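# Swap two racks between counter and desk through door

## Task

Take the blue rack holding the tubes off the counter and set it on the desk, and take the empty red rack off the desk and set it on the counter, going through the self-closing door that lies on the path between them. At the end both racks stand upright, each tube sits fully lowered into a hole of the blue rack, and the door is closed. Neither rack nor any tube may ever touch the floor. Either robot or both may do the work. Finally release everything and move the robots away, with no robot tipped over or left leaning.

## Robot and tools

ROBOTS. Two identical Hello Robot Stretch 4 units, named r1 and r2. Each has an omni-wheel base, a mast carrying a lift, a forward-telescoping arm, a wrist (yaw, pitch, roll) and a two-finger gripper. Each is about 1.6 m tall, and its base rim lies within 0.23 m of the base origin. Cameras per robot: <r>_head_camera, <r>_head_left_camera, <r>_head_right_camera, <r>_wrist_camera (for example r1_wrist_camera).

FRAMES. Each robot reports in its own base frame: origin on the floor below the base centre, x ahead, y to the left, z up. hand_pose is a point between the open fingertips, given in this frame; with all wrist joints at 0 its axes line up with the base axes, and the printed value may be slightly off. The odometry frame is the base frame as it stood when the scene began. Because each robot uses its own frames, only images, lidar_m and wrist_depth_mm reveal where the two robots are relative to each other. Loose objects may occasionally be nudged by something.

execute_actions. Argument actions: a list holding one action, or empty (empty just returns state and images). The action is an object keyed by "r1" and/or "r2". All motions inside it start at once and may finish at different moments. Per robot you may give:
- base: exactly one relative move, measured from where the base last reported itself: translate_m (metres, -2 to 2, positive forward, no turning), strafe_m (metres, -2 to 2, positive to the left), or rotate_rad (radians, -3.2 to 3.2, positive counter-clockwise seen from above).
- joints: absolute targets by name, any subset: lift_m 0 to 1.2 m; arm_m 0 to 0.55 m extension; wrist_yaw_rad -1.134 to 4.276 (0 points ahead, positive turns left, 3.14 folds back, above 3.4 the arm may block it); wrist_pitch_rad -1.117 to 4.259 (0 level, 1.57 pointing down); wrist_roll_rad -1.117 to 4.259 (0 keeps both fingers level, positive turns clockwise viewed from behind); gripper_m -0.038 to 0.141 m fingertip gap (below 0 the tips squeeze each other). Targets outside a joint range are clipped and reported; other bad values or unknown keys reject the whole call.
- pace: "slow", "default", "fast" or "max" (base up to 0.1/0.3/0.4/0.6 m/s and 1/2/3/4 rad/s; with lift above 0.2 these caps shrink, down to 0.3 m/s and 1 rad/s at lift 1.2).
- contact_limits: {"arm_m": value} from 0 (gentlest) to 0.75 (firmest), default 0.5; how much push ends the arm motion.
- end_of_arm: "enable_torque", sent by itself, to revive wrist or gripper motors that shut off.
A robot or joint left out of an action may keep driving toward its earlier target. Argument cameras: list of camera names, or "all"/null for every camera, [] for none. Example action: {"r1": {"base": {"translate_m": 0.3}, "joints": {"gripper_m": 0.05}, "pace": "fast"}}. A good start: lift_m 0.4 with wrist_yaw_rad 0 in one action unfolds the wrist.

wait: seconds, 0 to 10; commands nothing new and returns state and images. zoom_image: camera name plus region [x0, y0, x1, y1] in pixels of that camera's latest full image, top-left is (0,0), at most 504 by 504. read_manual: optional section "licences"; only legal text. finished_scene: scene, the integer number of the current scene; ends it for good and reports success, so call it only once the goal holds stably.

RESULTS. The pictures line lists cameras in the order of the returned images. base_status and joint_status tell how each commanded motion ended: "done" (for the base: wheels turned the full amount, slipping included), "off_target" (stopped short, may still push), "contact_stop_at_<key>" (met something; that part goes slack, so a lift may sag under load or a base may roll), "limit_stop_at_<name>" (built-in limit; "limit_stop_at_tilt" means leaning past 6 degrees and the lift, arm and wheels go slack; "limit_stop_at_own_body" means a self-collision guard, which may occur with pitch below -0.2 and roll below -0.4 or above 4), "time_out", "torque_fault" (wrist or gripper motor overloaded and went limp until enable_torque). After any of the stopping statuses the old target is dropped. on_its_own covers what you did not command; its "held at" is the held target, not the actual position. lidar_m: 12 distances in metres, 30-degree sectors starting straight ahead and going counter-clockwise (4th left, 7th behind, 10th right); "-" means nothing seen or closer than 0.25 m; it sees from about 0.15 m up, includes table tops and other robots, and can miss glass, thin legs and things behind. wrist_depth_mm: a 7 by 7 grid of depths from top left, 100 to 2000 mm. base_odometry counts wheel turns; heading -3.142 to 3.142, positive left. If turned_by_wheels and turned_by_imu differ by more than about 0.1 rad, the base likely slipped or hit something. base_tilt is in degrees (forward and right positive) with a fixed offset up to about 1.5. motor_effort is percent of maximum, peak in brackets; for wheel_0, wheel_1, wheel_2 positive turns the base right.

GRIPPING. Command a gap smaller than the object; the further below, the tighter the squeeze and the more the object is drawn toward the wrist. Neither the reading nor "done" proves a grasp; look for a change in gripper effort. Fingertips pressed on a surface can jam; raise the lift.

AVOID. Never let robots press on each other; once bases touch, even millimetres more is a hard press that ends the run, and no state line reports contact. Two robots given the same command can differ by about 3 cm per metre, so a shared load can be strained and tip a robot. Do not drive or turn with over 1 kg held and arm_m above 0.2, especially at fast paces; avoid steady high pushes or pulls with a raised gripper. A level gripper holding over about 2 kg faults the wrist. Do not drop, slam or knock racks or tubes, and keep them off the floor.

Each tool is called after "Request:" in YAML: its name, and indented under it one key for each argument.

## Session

Request:
execute_actions:
  actions: []

Scene clock: 0.00 s.
r1.base_odometry: x=+0.000 y=+0.000 heading=+0.000 (m, m, rad; r1's odometry frame)
r1.turned_by_wheels: +0.000 (rad since the last result)
r1.turned_by_imu: +0.000 (rad since the last result)
r1.base_tilt: forward=+0.8 right=+0.1 (deg)
r1.lidar_m: 1.04 0.88 1.21 1.20 1.33 1.23 1.20 1.00 0.78 0.77 0.84 1.46
r1.base_status: not commanded
r1.joint_positions: lift_m=+0.223 arm_m=+0.000 wrist_yaw_rad=+3.101 wrist_pitch_rad=+0.003 wrist_roll_rad=+0.012 gripper_m=+0.057
r1.joint_status: not commanded
r1.motor_effort: lift_m=+18 arm_m=+0 wrist_yaw_rad=+3 wrist_pitch_rad=-5 wrist_roll_rad=-1 gripper_m=+0 wheel_0=+1 wheel_1=+0 wheel_2=+1 (%)
r1.hand_pose: x=-0.1140 y=+0.0990 z=+0.4007 quat_wxyz=(+0.020, -0.001, +0.006, +1.000) (m; r1's base frame)
r1.wrist_depth_mm: 138 139 1397 1336 1336 1308 1255 / - 138 1366 1336 1308 1281 1255 / 103 135 225 1336 1308 1281 1255 / 111 137 251 1336 1308 1281 1229 / 135 1366 1336 1308 1281 1255 1229 / 1182 1366 1308 1308 221 1255 1229 / 1138 1255 193 1118 1025 1138 1138
r2.base_odometry: x=+0.000 y=+0.000 heading=+0.000 (m, m, rad; r2's odometry frame)
r2.turned_by_wheels: +0.000 (rad since the last result)
r2.turned_by_imu: +0.000 (rad since the last result)
r2.base_tilt: forward=+0.4 right=+0.0 (deg)
r2.lidar_m: 1.90 1.88 2.05 1.69 1.43 0.80 0.67 0.65 0.77 1.33 1.29 1.50
r2.base_status: not commanded
r2.joint_positions: lift_m=+0.247 arm_m=-0.002 wrist_yaw_rad=+3.179 wrist_pitch_rad=+0.020 wrist_roll_rad=-0.008 gripper_m=+0.057
r2.joint_status: not commanded
r2.motor_effort: lift_m=+17 arm_m=-1 wrist_yaw_rad=+1 wrist_pitch_rad=-6 wrist_roll_rad=+0 gripper_m=-5 wheel_0=+0 wheel_1=+0 wheel_2=+1 (%)
r2.hand_pose: x=-0.1223 y=+0.0764 z=+0.4200 quat_wxyz=(-0.019, -0.010, -0.004, +1.000) (m; r2's base frame)
r2.wrist_depth_mm: - 131 131 820 866 931 991 / - 109 132 831 878 946 991 / - 114 132 831 878 946 1008 / 135 134 232 842 891 960 1008 / 220 750 788 842 891 946 1025 / 221 750 213 842 201 960 1025 / 223 750 798 108 891 946 1008
pictures: r1_head_camera, r1_head_left_camera, r1_head_right_camera, r1_wrist_camera, r2_head_camera, r2_head_left_camera, r2_head_right_camera, r2_wrist_camera
Images, in order (width x height): r1_head_camera 420x560, r1_head_left_camera 420x672, r1_head_right_camera 420x672, r1_wrist_camera 616x392, r2_head_camera 420x560, r2_head_left_camera 420x672, r2_head_right_camera 420x672, r2_wrist_camera 616x392.

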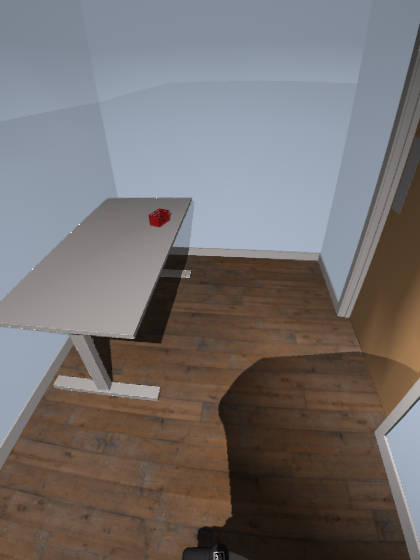

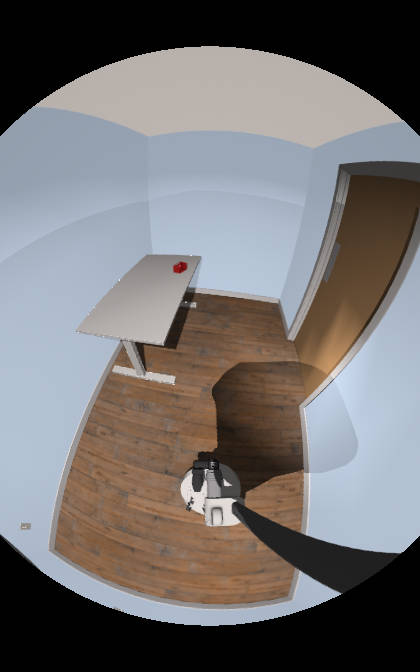

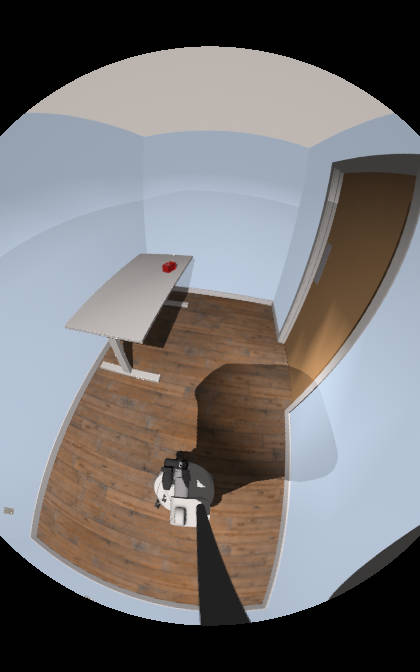

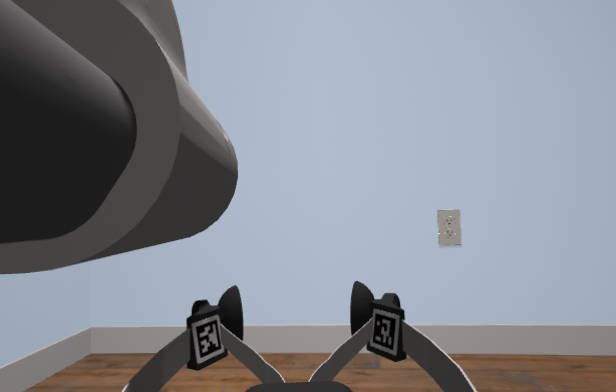

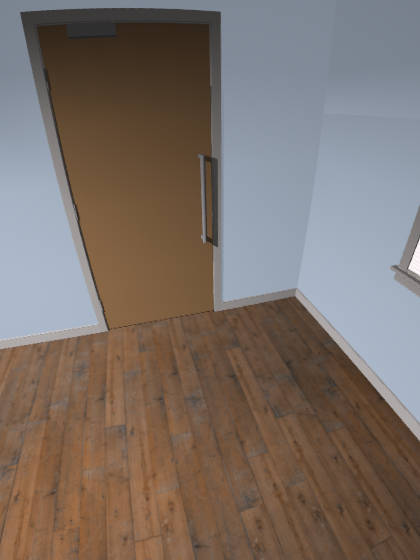

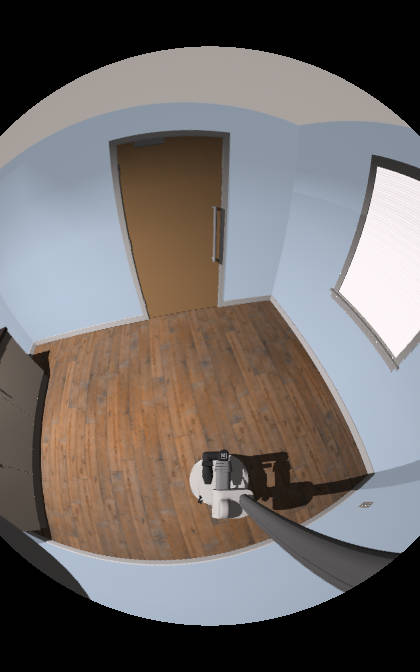

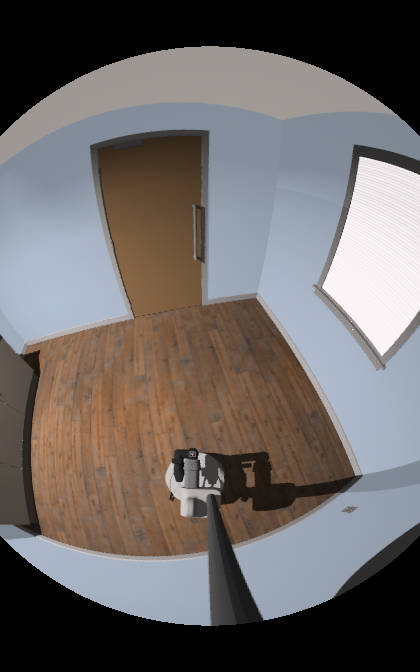

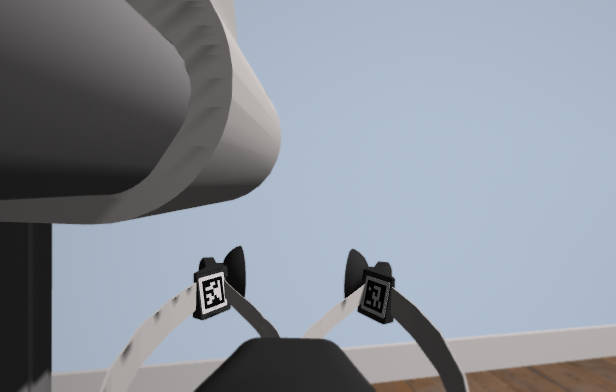

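Request:
execute_actions:
  actions:
    - {"r1":{"base":{"strafe_m":-0.25},"joints":{"lift_m":0.72,"wrist_yaw_rad":0,"gripper_m":0.141,"wrist_pitch_rad":0.15},"pace":"fast"},"r2":{"base":{"rotate_rad":1.87},"joints":{"lift_m":0.85,"wrist_yaw_rad":0,"gripper_m":0.141,"wrist_pitch_rad":0.15},"pace":"fast"}}
  cameras: ["r1_head_camera","r2_head_camera","r2_wrist_camera"]

Request:
zoom_image:
  camera: "r1_head_camera"
  region: [40, 170, 200, 290]

Scene clock: 3.13 s.
r1.base_odometry: x=+0.000 y=-0.250 heading=+0.000 (m, m, rad; r1's odometry frame)
r1.turned_by_wheels: +0.000 (rad since the last result)
r1.turned_by_imu: +0.001 (rad since the last result)
r1.base_tilt: forward=+0.9 right=+0.0 (deg)
r1.lidar_m: 1.77 0.99 1.29 1.43 1.56 1.25 1.23 0.65 0.53 0.51 0.57 0.87
r1.base_status: done
r1.joint_positions: lift_m=+0.720 arm_m=+0.000 wrist_yaw_rad=+0.000 wrist_pitch_rad=+0.152 wrist_roll_rad=+0.012 gripper_m=+0.141
r1.joint_status: all done
r1.motor_effort: lift_m=+20(19) arm_m=+0(0) wrist_yaw_rad=+2(4) wrist_pitch_rad=-6(3) wrist_roll_rad=-1(1) gripper_m=+2(0) wheel_0=-2(13) wheel_1=+3(18) wheel_2=+0(3) (%)
r1.hand_pose: x=+0.4559 y=-0.0873 z=+0.8543 quat_wxyz=(+0.997, +0.006, +0.076, +0.000) (m; r1's base frame)
r1.wrist_depth_mm: 1921 - - - - 1618 1098 / 1921 - - - - 1618 1098 / 1863 - - - - 1576 1098 / 1808 - - - - 1661 1098 / 1118 - - - - 1618 1098 / 1921 - - - - 1366 1118 / 1756 196 1618 160 1661 1430 1138
r2.base_odometry: x=+0.000 y=+0.000 heading=+1.870 (m, m, rad; r2's odometry frame)
r2.turned_by_wheels: +1.870 (rad since the last result)
r2.turned_by_imu: +1.875 (rad since the last result)
r2.base_tilt: forward=+0.4 right=+0.0 (deg)
r2.lidar_m: 1.70 0.98 0.70 0.66 0.69 0.96 1.32 1.36 1.92 1.89 2.00 1.78
r2.base_status: done
r2.joint_positions: lift_m=+0.850 arm_m=-0.002 wrist_yaw_rad=+0.000 wrist_pitch_rad=+0.152 wrist_roll_rad=-0.008 gripper_m=+0.141
r2.joint_status: all done
r2.motor_effort: lift_m=+23(24) arm_m=-1(1) wrist_yaw_rad=-1(4) wrist_pitch_rad=-6(7) wrist_roll_rad=+1(1) gripper_m=-1(2) wheel_0=+0(5) wheel_1=+0(6) wheel_2=+2(10) (%)
r2.hand_pose: x=+0.4544 y=-0.0873 z=+0.9841 quat_wxyz=(+0.997, -0.004, +0.076, +0.001) (m; r2's base frame)
r2.wrist_depth_mm: 1042 1537 - - - - - / 1042 1499 - - - - - / 1042 1537 - - - - - / 1060 1499 1464 1537 1537 1537 1576 / 1042 1397 1576 1537 1576 1537 1576 / 1060 1308 1576 1576 1618 1618 1618 / 1078 1537 1708 108 1708 1618 1708
pictures: r1_head_camera, r2_head_camera, r2_wrist_camera
Images, in order (width x height): r1_head_camera 420x560, r2_head_camera 420x560, r2_wrist_camera 616x392.

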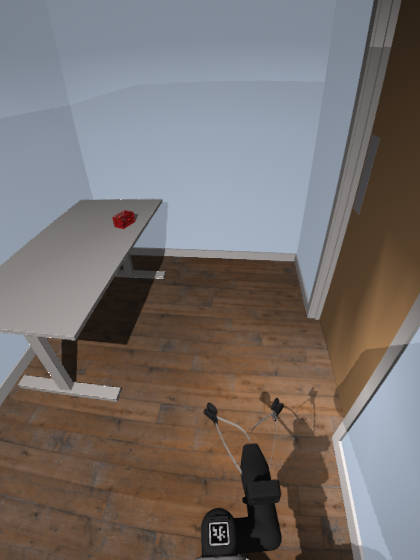

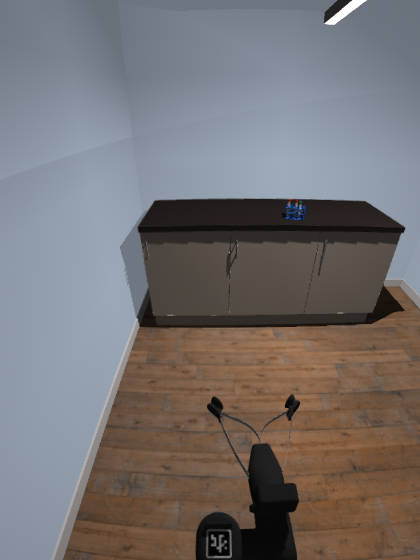

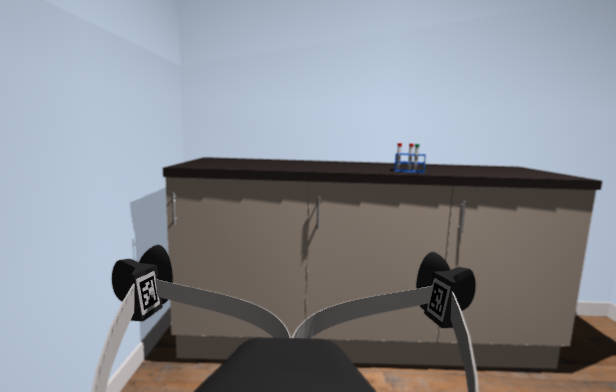

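Region (40, 170, 200, 290) of r1_head_camera's 420x560 image, scaled by 3.150, with more detail than that image has; it fills the top 378 rows of this view, and the rest is white.

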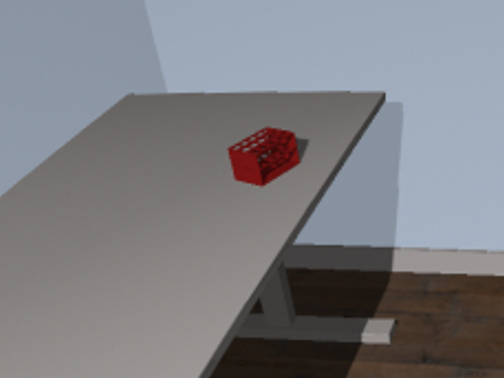

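Request:
execute_actions:
  actions:
    - {"r1":{"base":{"translate_m":1.55},"pace":"max"},"r2":{"base":{"translate_m":1.15},"pace":"max"}}
  cameras: []

Request:
execute_actions:
  actions:
    - {"r1":{"base":{"rotate_rad":1.2},"pace":"fast"},"r2":{"base":{"strafe_m":-0.46},"pace":"fast"}}
  cameras: ["r1_head_camera","r1_wrist_camera","r2_head_camera","r2_wrist_camera"]

Scene clock: 8.83 s.
r1.base_odometry: x=+1.550 y=-0.249 heading=+0.000 (m, m, rad; r1's odometry frame)
r1.turned_by_wheels: +0.000 (rad since the last result)
r1.turned_by_imu: +0.004 (rad since the last result)
r1.base_tilt: forward=+0.8 right=+0.0 (deg)
r1.lidar_m: 0.93 0.56 0.43 0.43 0.50 0.74 1.97 1.06 0.84 0.76 0.83 0.95
r1.base_status: done
r1.joint_positions: lift_m=+0.720 arm_m=+0.000 wrist_yaw_rad=+0.000 wrist_pitch_rad=+0.152 wrist_roll_rad=+0.012 gripper_m=+0.141
r1.joint_status: not commanded
r1.motor_effort: lift_m=+18(20) arm_m=+0(0) wrist_yaw_rad=+2(2) wrist_pitch_rad=-5(5) wrist_roll_rad=-1(0) gripper_m=+2(2) wheel_0=+3(10) wheel_1=+1(10) wheel_2=+1(15) (%)
r1.hand_pose: x=+0.4559 y=-0.0874 z=+0.8545 quat_wxyz=(+0.997, +0.006, +0.076, +0.000) (m; r1's base frame)
r1.wrist_depth_mm: 759 732 715 699 676 654 640 / 768 750 732 699 683 668 647 / 778 768 741 715 691 676 661 / 798 778 750 732 707 683 661 / 809 788 759 741 715 699 683 / 831 788 778 750 723 691 691 / 842 196 778 160 741 707 699
r2.base_odometry: x=-0.339 y=+1.099 heading=+1.870 (m, m, rad; r2's odometry frame)
r2.turned_by_wheels: +0.000 (rad since the last result)
r2.turned_by_imu: -0.003 (rad since the last result)
r2.base_tilt: forward=+0.5 right=+0.0 (deg)
r2.lidar_m: 0.54 0.58 0.68 0.64 0.66 0.96 2.48 2.60 1.99 1.90 0.84 0.57
r2.base_status: done
r2.joint_positions: lift_m=+0.850 arm_m=-0.002 wrist_yaw_rad=+0.000 wrist_pitch_rad=+0.152 wrist_roll_rad=-0.008 gripper_m=+0.141
r2.joint_status: not commanded
r2.motor_effort: lift_m=+22(23) arm_m=-1(1) wrist_yaw_rad=+0(1) wrist_pitch_rad=-5(5) wrist_roll_rad=+1(1) gripper_m=+0(0) wheel_0=+1(7) wheel_1=+0(6) wheel_2=-1(9) (%)
r2.hand_pose: x=+0.4544 y=-0.0874 z=+0.9842 quat_wxyz=(+0.997, -0.004, +0.076, +0.000) (m; r2's base frame)
r2.wrist_depth_mm: 946 946 946 946 931 946 931 / 976 976 976 960 960 946 960 / 991 1008 991 1008 991 991 976 / 842 878 891 946 1008 991 931 / 477 488 496 504 512 525 504 / 366 364 366 368 368 370 373 / 399 399 399 108 404 402 404
pictures: none
No camera images: the call's "cameras" was empty. Leave "cameras" out to get every camera's image.

Scene clock: 11.30 s.
r1.base_odometry: x=+1.550 y=-0.249 heading=+1.200 (m, m, rad; r1's odometry frame)
r1.turned_by_wheels: +1.200 (rad since the last result)
r1.turned_by_imu: +1.202 (rad since the last result)
r1.base_tilt: forward=+0.8 right=+0.1 (deg)
r1.lidar_m: 0.44 0.45 0.53 2.70 1.46 0.96 0.82 0.75 0.87 0.93 0.94 0.51
r1.base_status: done
r1.joint_positions: lift_m=+0.720 arm_m=+0.000 wrist_yaw_rad=+0.000 wrist_pitch_rad=+0.152 wrist_roll_rad=+0.012 gripper_m=+0.141
r1.joint_status: not commanded
r1.motor_effort: lift_m=+18(18) arm_m=+0(0) wrist_yaw_rad=+2(1) wrist_pitch_rad=-5(6) wrist_roll_rad=+0(0) gripper_m=+0(1) wheel_0=-2(10) wheel_1=-3(6) wheel_2=+0(12) (%)
r1.hand_pose: x=+0.4559 y=-0.0874 z=+0.8545 quat_wxyz=(+0.997, +0.006, +0.076, +0.000) (m; r1's base frame)
r1.wrist_depth_mm: 878 917 960 1008 1060 1118 931 / 891 931 976 1025 1078 1118 931 / 904 931 1008 1042 1098 1160 931 / 904 960 1008 1060 1138 1160 946 / 904 931 904 891 866 866 931 / 597 554 574 407 521 484 549 / 439 196 384 160 377 389 410
r2.base_odometry: x=+0.100 y=+1.234 heading=+1.870 (m, m, rad; r2's odometry frame)
r2.turned_by_wheels: +0.000 (rad since the last result)
r2.turned_by_imu: +0.001 (rad since the last result)
r2.base_tilt: forward=+0.4 right=-0.1 (deg)
r2.lidar_m: 0.54 0.57 0.84 1.09 1.14 1.63 2.50 2.06 1.51 1.44 0.81 0.57
r2.base_status: done
r2.joint_positions: lift_m=+0.850 arm_m=-0.002 wrist_yaw_rad=+0.000 wrist_pitch_rad=+0.152 wrist_roll_rad=-0.008 gripper_m=+0.141
r2.joint_status: not commanded
r2.motor_effort: lift_m=+22(22) arm_m=-1(1) wrist_yaw_rad=+1(0) wrist_pitch_rad=-5(5) wrist_roll_rad=-1(0) gripper_m=-1(2) wheel_0=-2(8) wheel_1=-1(9) wheel_2=-1(2) (%)
r2.hand_pose: x=+0.4544 y=-0.0874 z=+0.9842 quat_wxyz=(+0.997, -0.004, +0.076, +0.000) (m; r2's base frame)
r2.wrist_depth_mm: 960 946 931 946 931 931 931 / 991 960 960 960 976 960 946 / 1008 991 991 991 991 976 960 / 831 866 878 530 991 991 991 / 473 480 488 466 512 525 539 / 373 366 373 370 375 375 377 / 402 402 404 108 404 407 407
pictures: r1_head_camera, r1_wrist_camera, r2_head_camera, r2_wrist_camera
Images, in order (width x height): r1_head_camera 420x560, r1_wrist_camera 616x392, r2_head_camera 420x560, r2_wrist_camera 616x392.

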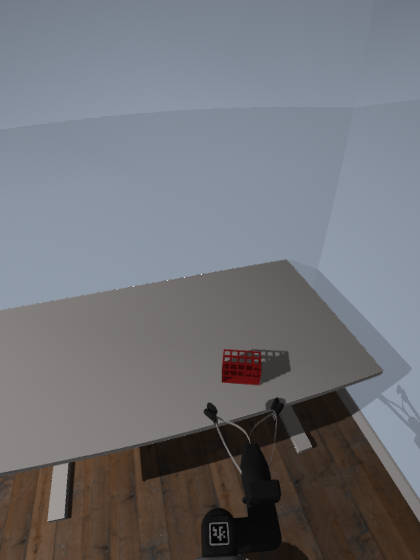

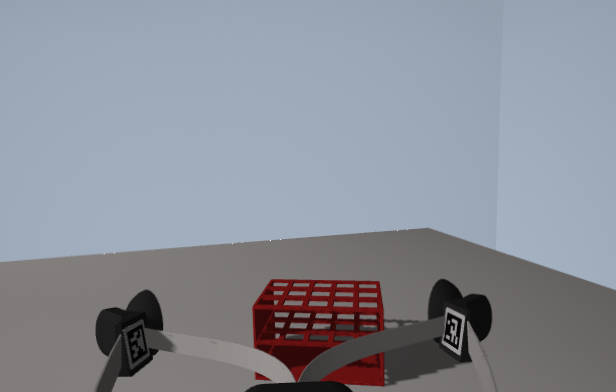

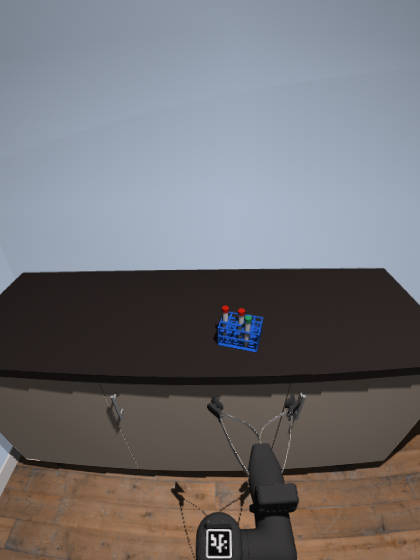

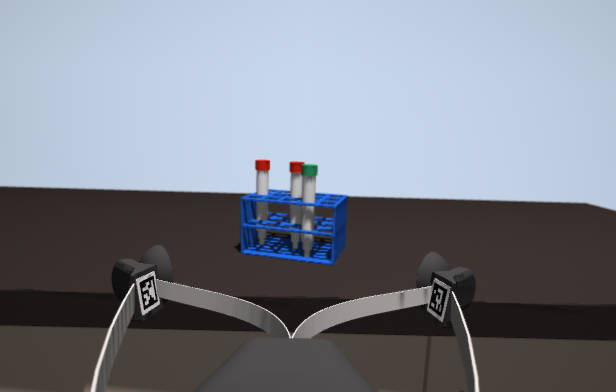

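Request:
execute_actions:
  actions:
    - {"r1":{"base":{"rotate_rad":-0.13},"joints":{"lift_m":0.622}},"r2":{"base":{"rotate_rad":-0.3},"joints":{"lift_m":0.805}}}
  cameras: []

Request:
execute_actions:
  actions:
    - {"r1":{"base":{"strafe_m":0.065},"joints":{"arm_m":0.06}},"r2":{"base":{"strafe_m":0.227},"joints":{"arm_m":0.12}}}
  cameras: ["r1_head_camera","r1_wrist_camera","r2_head_camera","r2_wrist_camera"]

Scene clock: 13.57 s.
r1.base_odometry: x=+1.550 y=-0.249 heading=+1.071 (m, m, rad; r1's odometry frame)
r1.turned_by_wheels: -0.130 (rad since the last result)
r1.turned_by_imu: -0.129 (rad since the last result)
r1.base_tilt: forward=+0.8 right=+0.2 (deg)
r1.lidar_m: 0.44 0.42 0.49 0.80 1.86 1.06 0.85 0.76 0.83 0.94 0.93 0.56
r1.base_status: done
r1.joint_positions: lift_m=+0.622 arm_m=+0.000 wrist_yaw_rad=+0.000 wrist_pitch_rad=+0.152 wrist_roll_rad=+0.012 gripper_m=+0.141
r1.joint_status: all done
r1.motor_effort: lift_m=+15(18) arm_m=+0(0) wrist_yaw_rad=+3(2) wrist_pitch_rad=-5(4) wrist_roll_rad=-2(1) gripper_m=+0(2) wheel_0=+2(7) wheel_1=+2(9) wheel_2=+1(3) (%)
r1.hand_pose: x=+0.4559 y=-0.0874 z=+0.7567 quat_wxyz=(+0.997, +0.006, +0.076, +0.000) (m; r1's base frame)
r1.wrist_depth_mm: 878 917 991 1078 1160 1008 798 / 878 931 1008 1078 1205 1025 809 / 891 960 1008 1098 1205 1025 809 / 891 946 1008 1078 1182 1008 820 / 544 521 445 452 492 480 473 / 338 310 325 320 319 355 798 / 246 196 260 160 798 1008 854
r2.base_odometry: x=+0.100 y=+1.234 heading=+1.570 (m, m, rad; r2's odometry frame)
r2.turned_by_wheels: -0.300 (rad since the last result)
r2.turned_by_imu: -0.300 (rad since the last result)
r2.base_tilt: forward=+0.4 right=+0.0 (deg)
r2.lidar_m: 0.57 0.55 0.63 1.08 1.10 1.27 2.24 2.47 1.70 1.45 1.43 0.69
r2.base_status: done
r2.joint_positions: lift_m=+0.805 arm_m=-0.002 wrist_yaw_rad=+0.000 wrist_pitch_rad=+0.152 wrist_roll_rad=-0.008 gripper_m=+0.141
r2.joint_status: all done
r2.motor_effort: lift_m=+13(22) arm_m=-1(1) wrist_yaw_rad=+1(0) wrist_pitch_rad=-5(5) wrist_roll_rad=+0(0) gripper_m=+0(1) wheel_0=+0(3) wheel_1=-1(2) wheel_2=-2(6) (%)
r2.hand_pose: x=+0.4544 y=-0.0874 z=+0.9399 quat_wxyz=(+0.997, -0.004, +0.076, +0.000) (m; r2's base frame)
r2.wrist_depth_mm: 842 878 931 1008 1060 1138 1255 / 866 917 960 1025 1118 1205 1281 / 878 904 1008 1060 1138 1229 1308 / 525 480 647 683 715 750 1281 / 349 359 397 433 462 504 564 / 366 359 415 449 484 549 603 / 377 404 430 108 517 569 627
pictures: none
No camera images: the call's "cameras" was empty. Leave "cameras" out to get every camera's image.

Scene clock: 15.63 s.
r1.base_odometry: x=+1.493 y=-0.218 heading=+1.070 (m, m, rad; r1's odometry frame)
r1.turned_by_wheels: +0.000 (rad since the last result)
r1.turned_by_imu: +0.001 (rad since the last result)
r1.base_tilt: forward=+0.8 right=+0.2 (deg)
r1.lidar_m: 0.43 0.42 0.46 0.71 1.91 1.02 0.86 0.80 0.88 0.99 0.99 0.59
r1.base_status: done
r1.joint_positions: lift_m=+0.622 arm_m=+0.058 wrist_yaw_rad=+0.000 wrist_pitch_rad=+0.152 wrist_roll_rad=+0.012 gripper_m=+0.141
r1.joint_status: all done
r1.motor_effort: lift_m=+15(15) arm_m=+9(12) wrist_yaw_rad=+2(2) wrist_pitch_rad=-5(5) wrist_roll_rad=-1(0) gripper_m=-2(2) wheel_0=-2(11) wheel_1=+0(15) wheel_2=+0(2) (%)
r1.hand_pose: x=+0.5144 y=-0.0874 z=+0.7567 quat_wxyz=(+0.997, +0.006, +0.076, +0.000) (m; r1's base frame)
r1.wrist_depth_mm: 798 854 931 1008 1078 1060 854 / 820 866 946 1008 1098 1060 842 / 820 878 946 1025 1118 1098 854 / 820 878 946 1008 1098 1042 878 / 539 525 418 399 445 477 473 / 338 310 325 319 314 272 309 / 246 196 215 160 230 247 842
r2.base_odometry: x=-0.127 y=+1.235 heading=+1.569 (m, m, rad; r2's odometry frame)
r2.turned_by_wheels: +0.000 (rad since the last result)
r2.turned_by_imu: +0.001 (rad since the last result)
r2.base_tilt: forward=+0.4 right=+0.0 (deg)
r2.lidar_m: 0.47 0.49 0.54 0.89 0.88 1.01 1.74 2.53 1.98 1.68 1.11 0.63
r2.base_status: done
r2.joint_positions: lift_m=+0.805 arm_m=+0.119 wrist_yaw_rad=+0.000 wrist_pitch_rad=+0.152 wrist_roll_rad=-0.008 gripper_m=+0.141
r2.joint_status: all done
r2.motor_effort: lift_m=+13(13) arm_m=+5(7) wrist_yaw_rad=+1(2) wrist_pitch_rad=-6(5) wrist_roll_rad=+0(1) gripper_m=+2(0) wheel_0=+0(9) wheel_1=-2(10) wheel_2=-1(2) (%)
r2.hand_pose: x=+0.5751 y=-0.0874 z=+0.9399 quat_wxyz=(+0.997, -0.004, +0.076, +0.000) (m; r2's base frame)
r2.wrist_depth_mm: 707 741 778 831 891 960 1025 / 715 750 798 866 931 991 1078 / 741 778 820 854 931 1025 1098 / 603 621 554 359 707 741 778 / 345 351 351 353 364 387 394 / 240 216 220 251 242 274 300 / 191 202 211 108 259 304 340
pictures: r1_head_camera, r1_wrist_camera, r2_head_camera, r2_wrist_camera
Images, in order (width x height): r1_head_camera 420x560, r1_wrist_camera 616x392, r2_head_camera 420x560, r2_wrist_camera 616x392.

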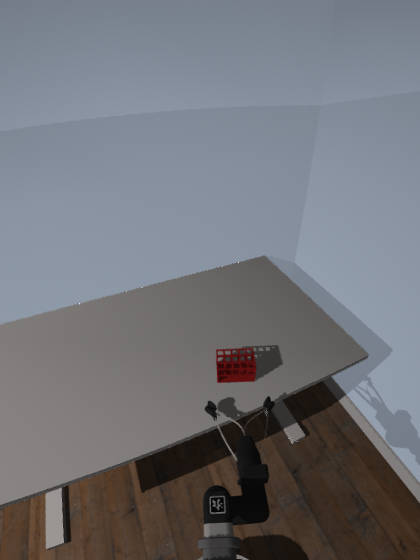

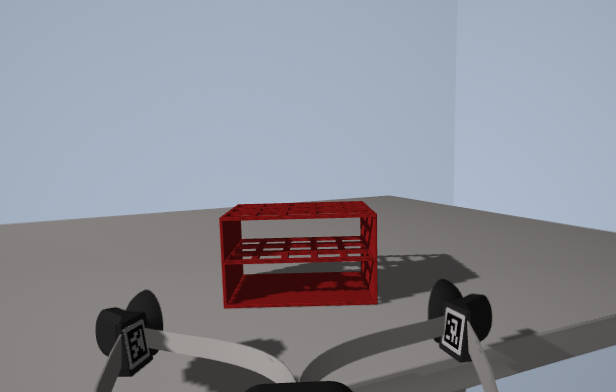

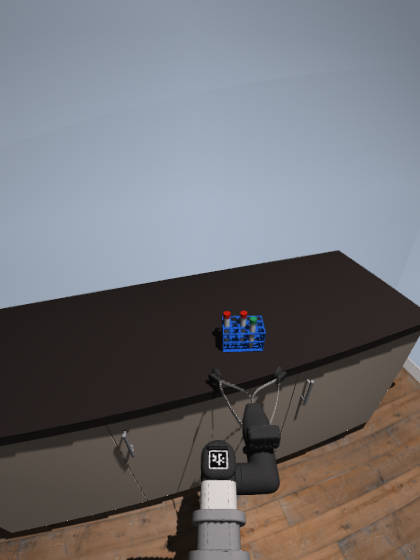

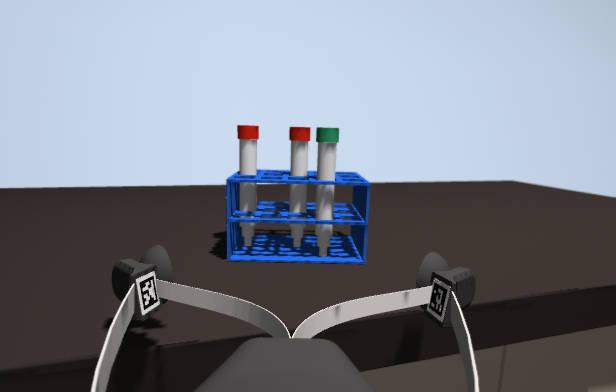

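Request:
execute_actions:
  actions:
    - {"r1":{"joints":{"arm_m":0.165},"pace":"slow"},"r2":{"joints":{"arm_m":0.255},"pace":"slow"}}
  cameras: ["r1_wrist_camera","r2_wrist_camera"]

Scene clock: 18.57 s.
r1.base_odometry: x=+1.493 y=-0.218 heading=+1.070 (m, m, rad; r1's odometry frame)
r1.turned_by_wheels: +0.000 (rad since the last result)
r1.turned_by_imu: +0.001 (rad since the last result)
r1.base_tilt: forward=+0.8 right=+0.0 (deg)
r1.lidar_m: 0.43 0.42 0.47 0.72 1.90 1.05 0.85 0.79 0.87 1.00 0.99 0.59
r1.base_status: not commanded
r1.joint_positions: lift_m=+0.622 arm_m=+0.163 wrist_yaw_rad=+0.000 wrist_pitch_rad=+0.152 wrist_roll_rad=+0.012 gripper_m=+0.141
r1.joint_status: all done
r1.motor_effort: lift_m=+15(15) arm_m=+9(11) wrist_yaw_rad=+3(2) wrist_pitch_rad=-5(5) wrist_roll_rad=-1(1) gripper_m=-1(1) wheel_0=-2(2) wheel_1=+0(0) wheel_2=+0(0) (%)
r1.hand_pose: x=+0.6194 y=-0.0874 z=+0.7567 quat_wxyz=(+0.997, +0.006, +0.076, +0.000) (m; r1's base frame)
r1.wrist_depth_mm: 723 768 820 891 976 1025 809 / 732 778 842 904 991 1025 820 / 732 788 854 931 1008 1042 820 / 750 788 866 917 991 1008 831 / 535 521 258 442 394 473 466 / 336 307 255 271 246 270 306 / 243 196 214 161 217 218 229
r2.base_odometry: x=-0.127 y=+1.235 heading=+1.569 (m, m, rad; r2's odometry frame)
r2.turned_by_wheels: +0.000 (rad since the last result)
r2.turned_by_imu: +0.001 (rad since the last result)
r2.base_tilt: forward=+0.5 right=-0.1 (deg)
r2.lidar_m: 0.48 0.48 0.58 0.89 0.88 1.03 1.74 2.53 2.02 1.67 1.14 0.63
r2.base_status: not commanded
r2.joint_positions: lift_m=+0.805 arm_m=+0.254 wrist_yaw_rad=+0.000 wrist_pitch_rad=+0.152 wrist_roll_rad=-0.008 gripper_m=+0.141
r2.joint_status: all done
r2.motor_effort: lift_m=+13(14) arm_m=+5(5) wrist_yaw_rad=+1(1) wrist_pitch_rad=-4(5) wrist_roll_rad=+3(0) gripper_m=+2(1) wheel_0=+0(0) wheel_1=-2(1) wheel_2=+0(1) (%)
r2.hand_pose: x=+0.7101 y=-0.0874 z=+0.9399 quat_wxyz=(+0.997, -0.004, +0.076, +0.000) (m; r2's base frame)
r2.wrist_depth_mm: 597 627 676 715 759 809 878 / 615 647 683 723 778 842 891 / 621 661 683 220 809 878 931 / 621 654 222 213 699 732 759 / 342 319 229 221 242 379 389 / 240 215 214 209 208 241 260 / 184 182 196 108 193 193 196
pictures: r1_wrist_camera, r2_wrist_camera
Images, in order (width x height): r1_wrist_camera 616x392, r2_wrist_camera 616x392.

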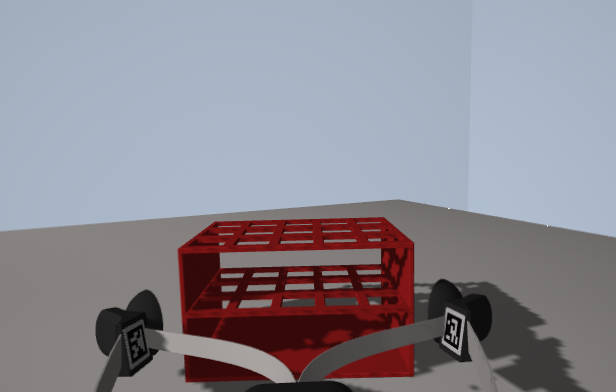

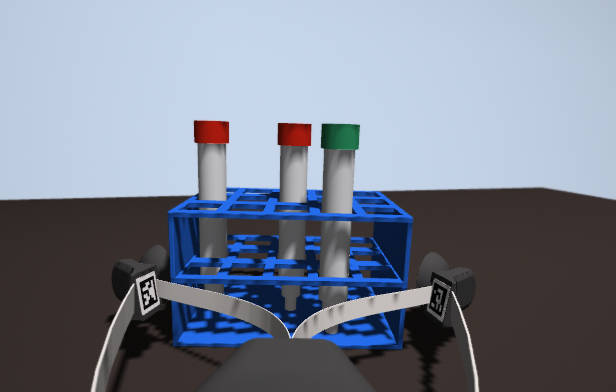

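Request:
execute_actions:
  actions:
    - {"r1":{"joints":{"arm_m":0.182},"pace":"slow"},"r2":{"joints":{"gripper_m":0.065}}}
  cameras: []

Request:
execute_actions:
  actions:
    - {"r1":{"joints":{"gripper_m":0.065}},"r2":{"joints":{"lift_m":0.86},"pace":"slow"}}
  cameras: ["r1_wrist_camera","r2_wrist_camera"]

Scene clock: 20.70 s.
r1.base_odometry: x=+1.493 y=-0.218 heading=+1.070 (m, m, rad; r1's odometry frame)
r1.turned_by_wheels: +0.000 (rad since the last result)
r1.turned_by_imu: +0.001 (rad since the last result)
r1.base_tilt: forward=+0.7 right=+0.1 (deg)
r1.lidar_m: 0.43 0.42 0.45 0.73 1.91 1.04 0.84 0.79 0.86 1.00 1.00 0.57
r1.base_status: not commanded
r1.joint_positions: lift_m=+0.622 arm_m=+0.180 wrist_yaw_rad=+0.000 wrist_pitch_rad=+0.152 wrist_roll_rad=+0.012 gripper_m=+0.141
r1.joint_status: all done
r1.motor_effort: lift_m=+15(15) arm_m=+10(5) wrist_yaw_rad=+2(2) wrist_pitch_rad=-6(6) wrist_roll_rad=-1(0) gripper_m=+0(0) wheel_0=-2(2) wheel_1=+0(0) wheel_2=+0(0) (%)
r1.hand_pose: x=+0.6364 y=-0.0874 z=+0.7567 quat_wxyz=(+0.997, +0.006, +0.076, +0.000) (m; r1's base frame)
r1.wrist_depth_mm: 707 750 809 891 960 1008 798 / 715 768 820 904 960 1008 820 / 723 768 842 891 991 1025 820 / 723 788 831 904 976 991 831 / 535 521 260 254 245 473 466 / 334 289 228 251 214 270 306 / 244 196 205 160 209 218 229
r2.base_odometry: x=-0.127 y=+1.235 heading=+1.569 (m, m, rad; r2's odometry frame)
r2.turned_by_wheels: +0.000 (rad since the last result)
r2.turned_by_imu: +0.001 (rad since the last result)
r2.base_tilt: forward=+0.5 right=+0.0 (deg)
r2.lidar_m: 0.50 0.47 0.57 0.88 0.89 1.03 1.76 2.55 2.00 1.69 1.14 0.62
r2.base_status: not commanded
r2.joint_positions: lift_m=+0.805 arm_m=+0.254 wrist_yaw_rad=+0.000 wrist_pitch_rad=+0.153 wrist_roll_rad=-0.008 gripper_m=+0.065
r2.joint_status: all done
r2.motor_effort: lift_m=+13(13) arm_m=+5(5) wrist_yaw_rad=+1(1) wrist_pitch_rad=-8(8) wrist_roll_rad=-1(2) gripper_m=-23(22) wheel_0=+0(0) wheel_1=-2(2) wheel_2=+0(1) (%)
r2.hand_pose: x=+0.7101 y=-0.0874 z=+0.9396 quat_wxyz=(+0.997, -0.004, +0.076, +0.000) (m; r2's base frame)
r2.wrist_depth_mm: 597 621 654 715 759 820 866 / 615 640 676 715 778 831 904 / 615 654 676 200 820 866 946 / 621 627 202 195 591 715 750 / 340 342 209 208 203 379 387 / 237 176 213 212 185 179 259 / 179 185 182 108 183 184 196
pictures: none
No camera images: the call's "cameras" was empty. Leave "cameras" out to get every camera's image.

Scene clock: 22.50 s.
r1.base_odometry: x=+1.493 y=-0.218 heading=+1.070 (m, m, rad; r1's odometry frame)
r1.turned_by_wheels: +0.000 (rad since the last result)
r1.turned_by_imu: +0.001 (rad since the last result)
r1.base_tilt: forward=+0.8 right=+0.2 (deg)
r1.lidar_m: 0.45 0.41 0.47 0.74 1.89 1.06 0.85 0.80 0.87 1.00 0.99 0.58
r1.base_status: not commanded
r1.joint_positions: lift_m=+0.622 arm_m=+0.180 wrist_yaw_rad=+0.000 wrist_pitch_rad=+0.153 wrist_roll_rad=+0.012 gripper_m=+0.066
r1.joint_status: all done
r1.motor_effort: lift_m=+15(15) arm_m=+9(9) wrist_yaw_rad=+2(2) wrist_pitch_rad=-5(8) wrist_roll_rad=-1(1) gripper_m=-26(25) wheel_0=-2(2) wheel_1=+0(0) wheel_2=+0(0) (%)
r1.hand_pose: x=+0.6364 y=-0.0874 z=+0.7565 quat_wxyz=(+0.997, +0.006, +0.076, +0.000) (m; r1's base frame)
r1.wrist_depth_mm: 707 750 820 878 960 991 798 / 715 759 831 891 976 1025 809 / 723 768 842 904 991 1042 820 / 732 788 831 891 960 1008 820 / 530 517 224 402 233 473 462 / 332 304 229 229 206 306 306 / 242 173 206 222 194 183 226
r2.base_odometry: x=-0.127 y=+1.235 heading=+1.569 (m, m, rad; r2's odometry frame)
r2.turned_by_wheels: +0.000 (rad since the last result)
r2.turned_by_imu: +0.001 (rad since the last result)
r2.base_tilt: forward=+0.4 right=+0.0 (deg)
r2.lidar_m: 0.51 0.49 0.57 0.89 0.88 1.02 1.77 2.53 1.99 1.66 1.13 0.61
r2.base_status: not commanded
r2.joint_positions: lift_m=+0.860 arm_m=+0.254 wrist_yaw_rad=+0.000 wrist_pitch_rad=+0.153 wrist_roll_rad=-0.008 gripper_m=+0.065
r2.joint_status: all done
r2.motor_effort: lift_m=+24(27) arm_m=+5(5) wrist_yaw_rad=+1(1) wrist_pitch_rad=-8(9) wrist_roll_rad=+0(0) gripper_m=-21(22) wheel_0=+0(0) wheel_1=-1(2) wheel_2=-1(1) (%)
r2.hand_pose: x=+0.7101 y=-0.0874 z=+0.9937 quat_wxyz=(+0.997, -0.004, +0.077, +0.000) (m; r2's base frame)
r2.wrist_depth_mm: 591 627 668 707 768 831 891 / 603 640 683 732 788 842 904 / 621 661 683 200 798 866 946 / 634 676 204 195 798 878 960 / 496 500 210 208 202 549 559 / 347 175 213 213 184 179 375 / 260 267 187 108 253 267 282
pictures: r1_wrist_camera, r2_wrist_camera
Images, in order (width x height): r1_wrist_camera 616x392, r2_wrist_camera 616x392.

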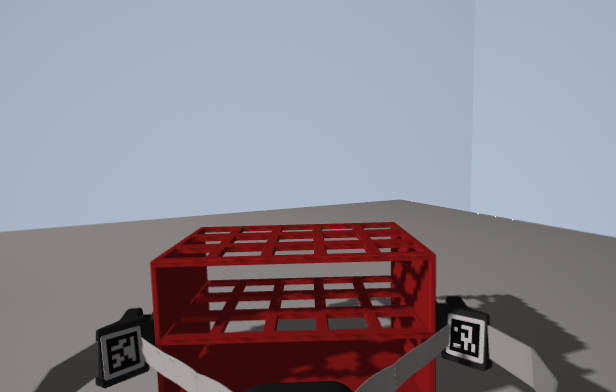

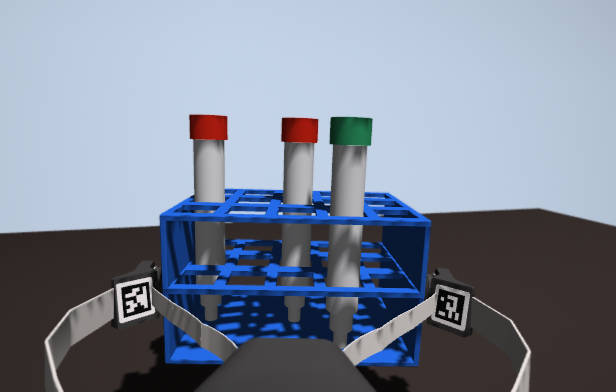

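Request:
execute_actions:
  actions:
    - {"r1":{"joints":{"lift_m":0.70}},"r2":{"base":{"rotate_rad":-1.27},"joints":{"arm_m":0.0},"pace":"slow"}}
  cameras: ["r1_wrist_camera"]

Request:
execute_actions:
  actions:
    - {"r1":{"base":{"rotate_rad":0.39},"joints":{"wrist_yaw_rad":3.3,"arm_m":0.15}},"r2":{"base":{"strafe_m":-0.75}}}
  cameras: ["r1_wrist_camera","r1_head_left_camera"]

Scene clock: 27.87 s.
r1.base_odometry: x=+1.493 y=-0.218 heading=+1.070 (m, m, rad; r1's odometry frame)
r1.turned_by_wheels: +0.000 (rad since the last result)
r1.turned_by_imu: +0.002 (rad since the last result)
r1.base_tilt: forward=+0.8 right=+0.2 (deg)
r1.lidar_m: 0.43 0.41 0.45 0.75 1.93 1.05 0.84 0.79 0.87 1.01 0.99 0.54
r1.base_status: not commanded
r1.joint_positions: lift_m=+0.700 arm_m=+0.180 wrist_yaw_rad=+0.000 wrist_pitch_rad=+0.153 wrist_roll_rad=+0.012 gripper_m=+0.066
r1.joint_status: all done
r1.motor_effort: lift_m=+20(25) arm_m=+9(10) wrist_yaw_rad=+2(2) wrist_pitch_rad=-7(7) wrist_roll_rad=-1(1) gripper_m=-27(25) wheel_0=-2(2) wheel_1=+0(0) wheel_2=+0(0) (%)
r1.hand_pose: x=+0.6364 y=-0.0874 z=+0.8341 quat_wxyz=(+0.997, +0.006, +0.076, +0.000) (m; r1's base frame)
r1.wrist_depth_mm: 715 759 820 878 960 1008 809 / 715 759 820 891 960 1025 809 / 723 778 831 904 991 1025 809 / 732 788 842 917 1008 1042 831 / 732 768 224 647 233 946 831 / 539 492 229 228 206 496 492 / 392 173 206 222 194 183 366
r2.base_odometry: x=-0.127 y=+1.235 heading=+0.299 (m, m, rad; r2's odometry frame)
r2.turned_by_wheels: -1.270 (rad since the last result)
r2.turned_by_imu: -1.270 (rad since the last result)
r2.base_tilt: forward=+0.5 right=-0.1 (deg)
r2.lidar_m: 0.40 0.74 0.52 0.48 0.50 0.75 0.89 0.93 1.32 2.51 2.32 1.75
r2.base_status: done
r2.joint_positions: lift_m=+0.860 arm_m=+0.001 wrist_yaw_rad=+0.000 wrist_pitch_rad=+0.153 wrist_roll_rad=-0.008 gripper_m=+0.065
r2.joint_status: all done
r2.motor_effort: lift_m=+24(24) arm_m=-5(5) wrist_yaw_rad=+1(1) wrist_pitch_rad=-8(9) wrist_roll_rad=+0(0) gripper_m=-20(20) wheel_0=+1(3) wheel_1=+0(4) wheel_2=-1(5) (%)
r2.hand_pose: x=+0.4569 y=-0.0875 z=+0.9937 quat_wxyz=(+0.997, -0.004, +0.077, +0.000) (m; r2's base frame)
r2.wrist_depth_mm: 1397 1397 1366 1366 1308 1366 1336 / 1397 1366 1336 1397 1366 1366 1366 / 1430 1464 1430 200 1430 1397 1366 / 1464 1464 201 195 1464 1464 1464 / 1499 1464 210 208 202 1499 1499 / 1537 176 213 213 185 179 1537 / 866 1576 187 108 1618 1576 1576
pictures: r1_wrist_camera
Images, in order (width x height): r1_wrist_camera 616x392.

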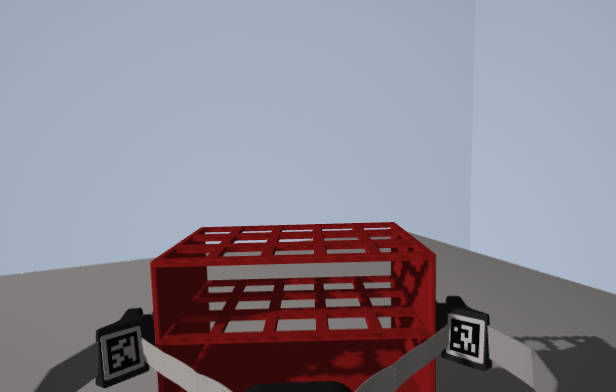

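Scene clock: 31.70 s.
r1.base_odometry: x=+1.493 y=-0.218 heading=+1.460 (m, m, rad; r1's odometry frame)
r1.turned_by_wheels: +0.389 (rad since the last result)
r1.turned_by_imu: +0.391 (rad since the last result)
r1.base_tilt: forward=+0.8 right=+0.1 (deg)
r1.lidar_m: 0.42 0.44 0.65 2.71 1.06 0.90 0.79 0.78 1.04 0.99 0.58 0.44
r1.base_status: done
r1.joint_positions: lift_m=+0.700 arm_m=+0.152 wrist_yaw_rad=+3.300 wrist_pitch_rad=+0.153 wrist_roll_rad=+0.012 gripper_m=+0.066
r1.joint_status: all done
r1.motor_effort: lift_m=+21(20) arm_m=-9(12) wrist_yaw_rad=+3(12) wrist_pitch_rad=-8(7) wrist_roll_rad=+0(1) gripper_m=-26(25) wheel_0=-2(9) wheel_1=-3(6) wheel_2=-2(9) (%)
r1.hand_pose: x=+0.0272 y=+0.0415 z=+0.8341 quat_wxyz=(-0.078, -0.077, +0.000, +0.994) (m; r1's base frame)
r1.wrist_depth_mm: - - 129 319 1042 1008 976 / - - 132 262 1060 1025 991 / - 141 141 272 1078 1060 1008 / 1205 1160 1078 1118 1098 1060 1025 / 1229 1182 224 1138 233 1078 1042 / 1229 329 229 228 205 1060 1042 / 1229 173 206 222 193 183 1042
r2.base_odometry: x=+0.094 y=+0.518 heading=+0.299 (m, m, rad; r2's odometry frame)
r2.turned_by_wheels: +0.000 (rad since the last result)
r2.turned_by_imu: +0.003 (rad since the last result)
r2.base_tilt: forward=+0.5 right=-0.1 (deg)
r2.lidar_m: 0.42 1.73 1.30 1.24 1.29 0.93 0.90 0.94 1.30 1.76 1.86 1.73
r2.base_status: done
r2.joint_positions: lift_m=+0.860 arm_m=+0.001 wrist_yaw_rad=+0.000 wrist_pitch_rad=+0.153 wrist_roll_rad=-0.008 gripper_m=+0.065
r2.joint_status: not commanded
r2.motor_effort: lift_m=+24(23) arm_m=-5(5) wrist_yaw_rad=+1(1) wrist_pitch_rad=-8(9) wrist_roll_rad=+0(3) gripper_m=-22(22) wheel_0=+0(6) wheel_1=+0(9) wheel_2=+0(1) (%)
r2.hand_pose: x=+0.4569 y=-0.0874 z=+0.9937 quat_wxyz=(+0.997, -0.004, +0.077, +0.000) (m; r2's base frame)
r2.wrist_depth_mm: 1336 1366 1336 1336 1366 1336 1308 / 1397 1397 1397 1430 1366 1397 1336 / 1430 1430 1397 202 1430 1397 1366 / 1464 1464 202 196 1430 1430 1397 / 1537 1499 210 208 203 1499 1464 / 1537 176 213 212 185 179 1537 / 1576 1537 187 108 1576 1576 1576
pictures: r1_head_left_camera, r1_wrist_camera
Images, in order (width x height): r1_head_left_camera 420x672, r1_wrist_camera 616x392.

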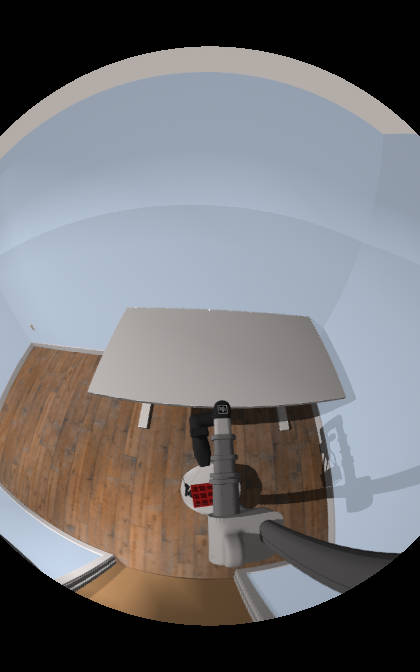

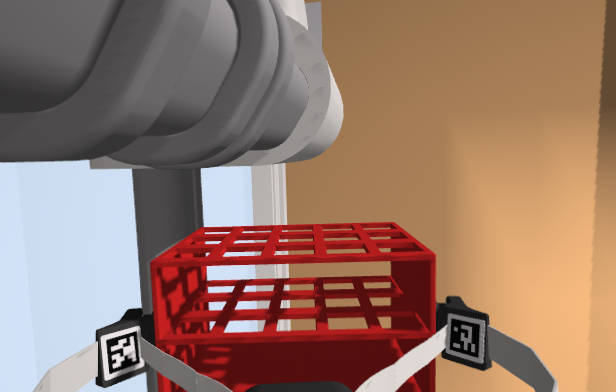

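Request:
execute_actions:
  actions:
    - {"r1":{"base":{"strafe_m":0.13},"joints":{"lift_m":0.3}}}
  cameras: []

Request:
execute_actions:
  actions:
    - {"r1":{"base":{"translate_m":-0.57}},"r2":{"base":{"strafe_m":-0.63}}}
  cameras: ["r1_wrist_camera","r1_head_right_camera","r2_head_camera"]

Scene clock: 35.03 s.
r1.base_odometry: x=+1.364 y=-0.204 heading=+1.460 (m, m, rad; r1's odometry frame)
r1.turned_by_wheels: +0.000 (rad since the last result)
r1.turned_by_imu: +0.001 (rad since the last result)
r1.base_tilt: forward=+0.9 right=+0.0 (deg)
r1.lidar_m: 0.42 0.45 0.64 2.61 1.08 0.89 0.87 0.84 1.14 1.11 0.58 0.44
r1.base_status: done
r1.joint_positions: lift_m=+0.300 arm_m=+0.152 wrist_yaw_rad=+3.300 wrist_pitch_rad=+0.153 wrist_roll_rad=+0.012 gripper_m=+0.066
r1.joint_status: all done
r1.motor_effort: lift_m=+16(19) arm_m=-9(9) wrist_yaw_rad=+2(4) wrist_pitch_rad=-8(7) wrist_roll_rad=-1(0) gripper_m=-25(27) wheel_0=-3(10) wheel_1=+1(12) wheel_2=+0(2) (%)
r1.hand_pose: x=+0.0272 y=+0.0414 z=+0.4344 quat_wxyz=(-0.078, -0.077, +0.000, +0.994) (m; r1's base frame)
r1.wrist_depth_mm: - - 129 319 1060 991 976 / - - 132 260 1060 1025 976 / - 140 141 273 1078 1042 991 / 1205 1138 1098 1160 1098 1042 1025 / 1255 1182 224 1138 233 1060 1025 / 1255 327 229 228 206 1078 1042 / 1042 173 206 222 194 183 946
r2.base_odometry: x=+0.094 y=+0.518 heading=+0.299 (m, m, rad; r2's odometry frame)
r2.turned_by_wheels: +0.000 (rad since the last result)
r2.turned_by_imu: +0.001 (rad since the last result)
r2.base_tilt: forward=+0.5 right=-0.1 (deg)
r2.lidar_m: 0.40 1.71 1.30 1.24 1.26 0.92 0.87 0.92 1.32 1.74 1.85 1.72
r2.base_status: not commanded
r2.joint_positions: lift_m=+0.860 arm_m=+0.001 wrist_yaw_rad=+0.000 wrist_pitch_rad=+0.153 wrist_roll_rad=-0.008 gripper_m=+0.065
r2.joint_status: not commanded
r2.motor_effort: lift_m=+23(23) arm_m=-6(5) wrist_yaw_rad=+1(0) wrist_pitch_rad=-7(9) wrist_roll_rad=+0(0) gripper_m=-22(21) wheel_0=+0(0) wheel_1=+0(0) wheel_2=+0(1) (%)
r2.hand_pose: x=+0.4569 y=-0.0874 z=+0.9937 quat_wxyz=(+0.997, -0.004, +0.077, +0.000) (m; r2's base frame)
r2.wrist_depth_mm: 1336 1366 1336 1336 1366 1336 1336 / 1430 1397 1397 1366 1366 1366 1366 / 1430 1430 1366 200 1397 1430 1397 / 1464 1499 202 195 1430 1430 1430 / 1499 1499 209 208 202 1537 1464 / 1537 176 213 212 185 179 1499 / 1618 1537 187 108 1537 1576 1576
pictures: none
No camera images: the call's "cameras" was empty. Leave "cameras" out to get every camera's image.

Scene clock: 38.47 s.
r1.base_odometry: x=+1.301 y=-0.770 heading=+1.459 (m, m, rad; r1's odometry frame)
r1.turned_by_wheels: +0.000 (rad since the last result)
r1.turned_by_imu: +0.000 (rad since the last result)
r1.base_tilt: forward=+0.8 right=+0.2 (deg)
r1.lidar_m: 0.97 1.05 2.63 0.70 0.41 0.28 0.29 0.31 0.37 1.02 1.15 1.03
r1.base_status: done
r1.joint_positions: lift_m=+0.300 arm_m=+0.152 wrist_yaw_rad=+3.300 wrist_pitch_rad=+0.153 wrist_roll_rad=+0.012 gripper_m=+0.066
r1.joint_status: not commanded
r1.motor_effort: lift_m=+16(16) arm_m=-9(9) wrist_yaw_rad=+3(3) wrist_pitch_rad=-8(8) wrist_roll_rad=+0(1) gripper_m=-23(26) wheel_0=-4(7) wheel_1=-2(9) wheel_2=+1(14) (%)
r1.hand_pose: x=+0.0272 y=+0.0414 z=+0.4344 quat_wxyz=(-0.078, -0.077, +0.000, +0.994) (m; r1's base frame)
r1.wrist_depth_mm: - - 129 319 508 492 473 / - - 132 260 517 500 480 / - 140 141 272 525 504 488 / 530 549 569 559 535 512 492 / 535 549 224 554 233 517 500 / 559 329 229 229 205 521 508 / 569 173 206 223 194 183 512
r2.base_odometry: x=+0.280 y=-0.084 heading=+0.299 (m, m, rad; r2's odometry frame)
r2.turned_by_wheels: +0.000 (rad since the last result)
r2.turned_by_imu: +0.003 (rad since the last result)
r2.base_tilt: forward=+0.4 right=-0.1 (deg)
r2.lidar_m: 0.41 1.72 1.97 1.86 1.30 0.95 0.89 0.94 1.23 1.14 1.19 1.70
r2.base_status: done
r2.joint_positions: lift_m=+0.860 arm_m=+0.001 wrist_yaw_rad=+0.000 wrist_pitch_rad=+0.153 wrist_roll_rad=-0.008 gripper_m=+0.065
r2.joint_status: not commanded
r2.motor_effort: lift_m=+23(23) arm_m=-5(5) wrist_yaw_rad=+1(0) wrist_pitch_rad=-9(9) wrist_roll_rad=+0(1) gripper_m=-20(20) wheel_0=+0(7) wheel_1=+0(6) wheel_2=-1(0) (%)
r2.hand_pose: x=+0.4569 y=-0.0874 z=+0.9937 quat_wxyz=(+0.997, -0.004, +0.077, +0.000) (m; r2's base frame)
r2.wrist_depth_mm: 1336 1336 1336 1366 1308 1336 1336 / 1430 1397 1366 1366 1336 1366 1336 / 1430 1430 1366 200 1397 1397 1366 / 1430 1430 202 195 1336 1430 1430 / 1499 1499 210 208 202 1430 1464 / 1537 176 213 212 185 179 1464 / 1576 1576 187 108 1537 1576 1499
pictures: r1_head_right_camera, r1_wrist_camera, r2_head_camera
Images, in order (width x height): r1_head_right_camera 420x672, r1_wrist_camera 616x392, r2_head_camera 420x560.

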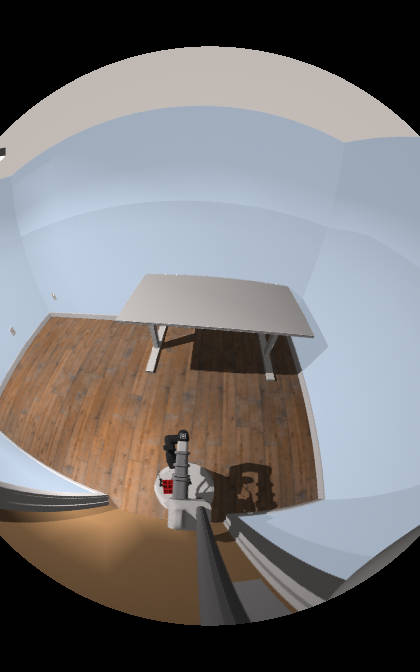

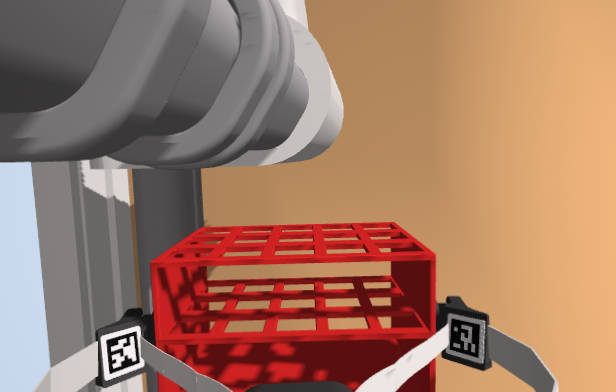

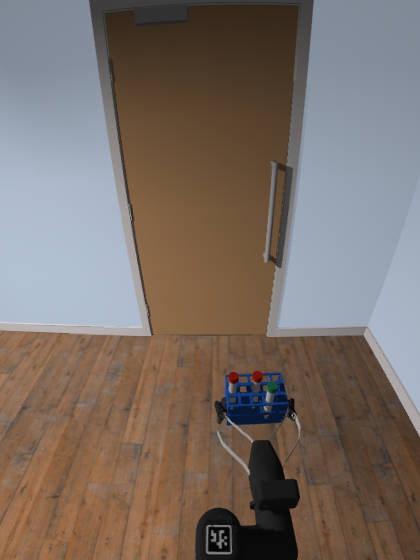

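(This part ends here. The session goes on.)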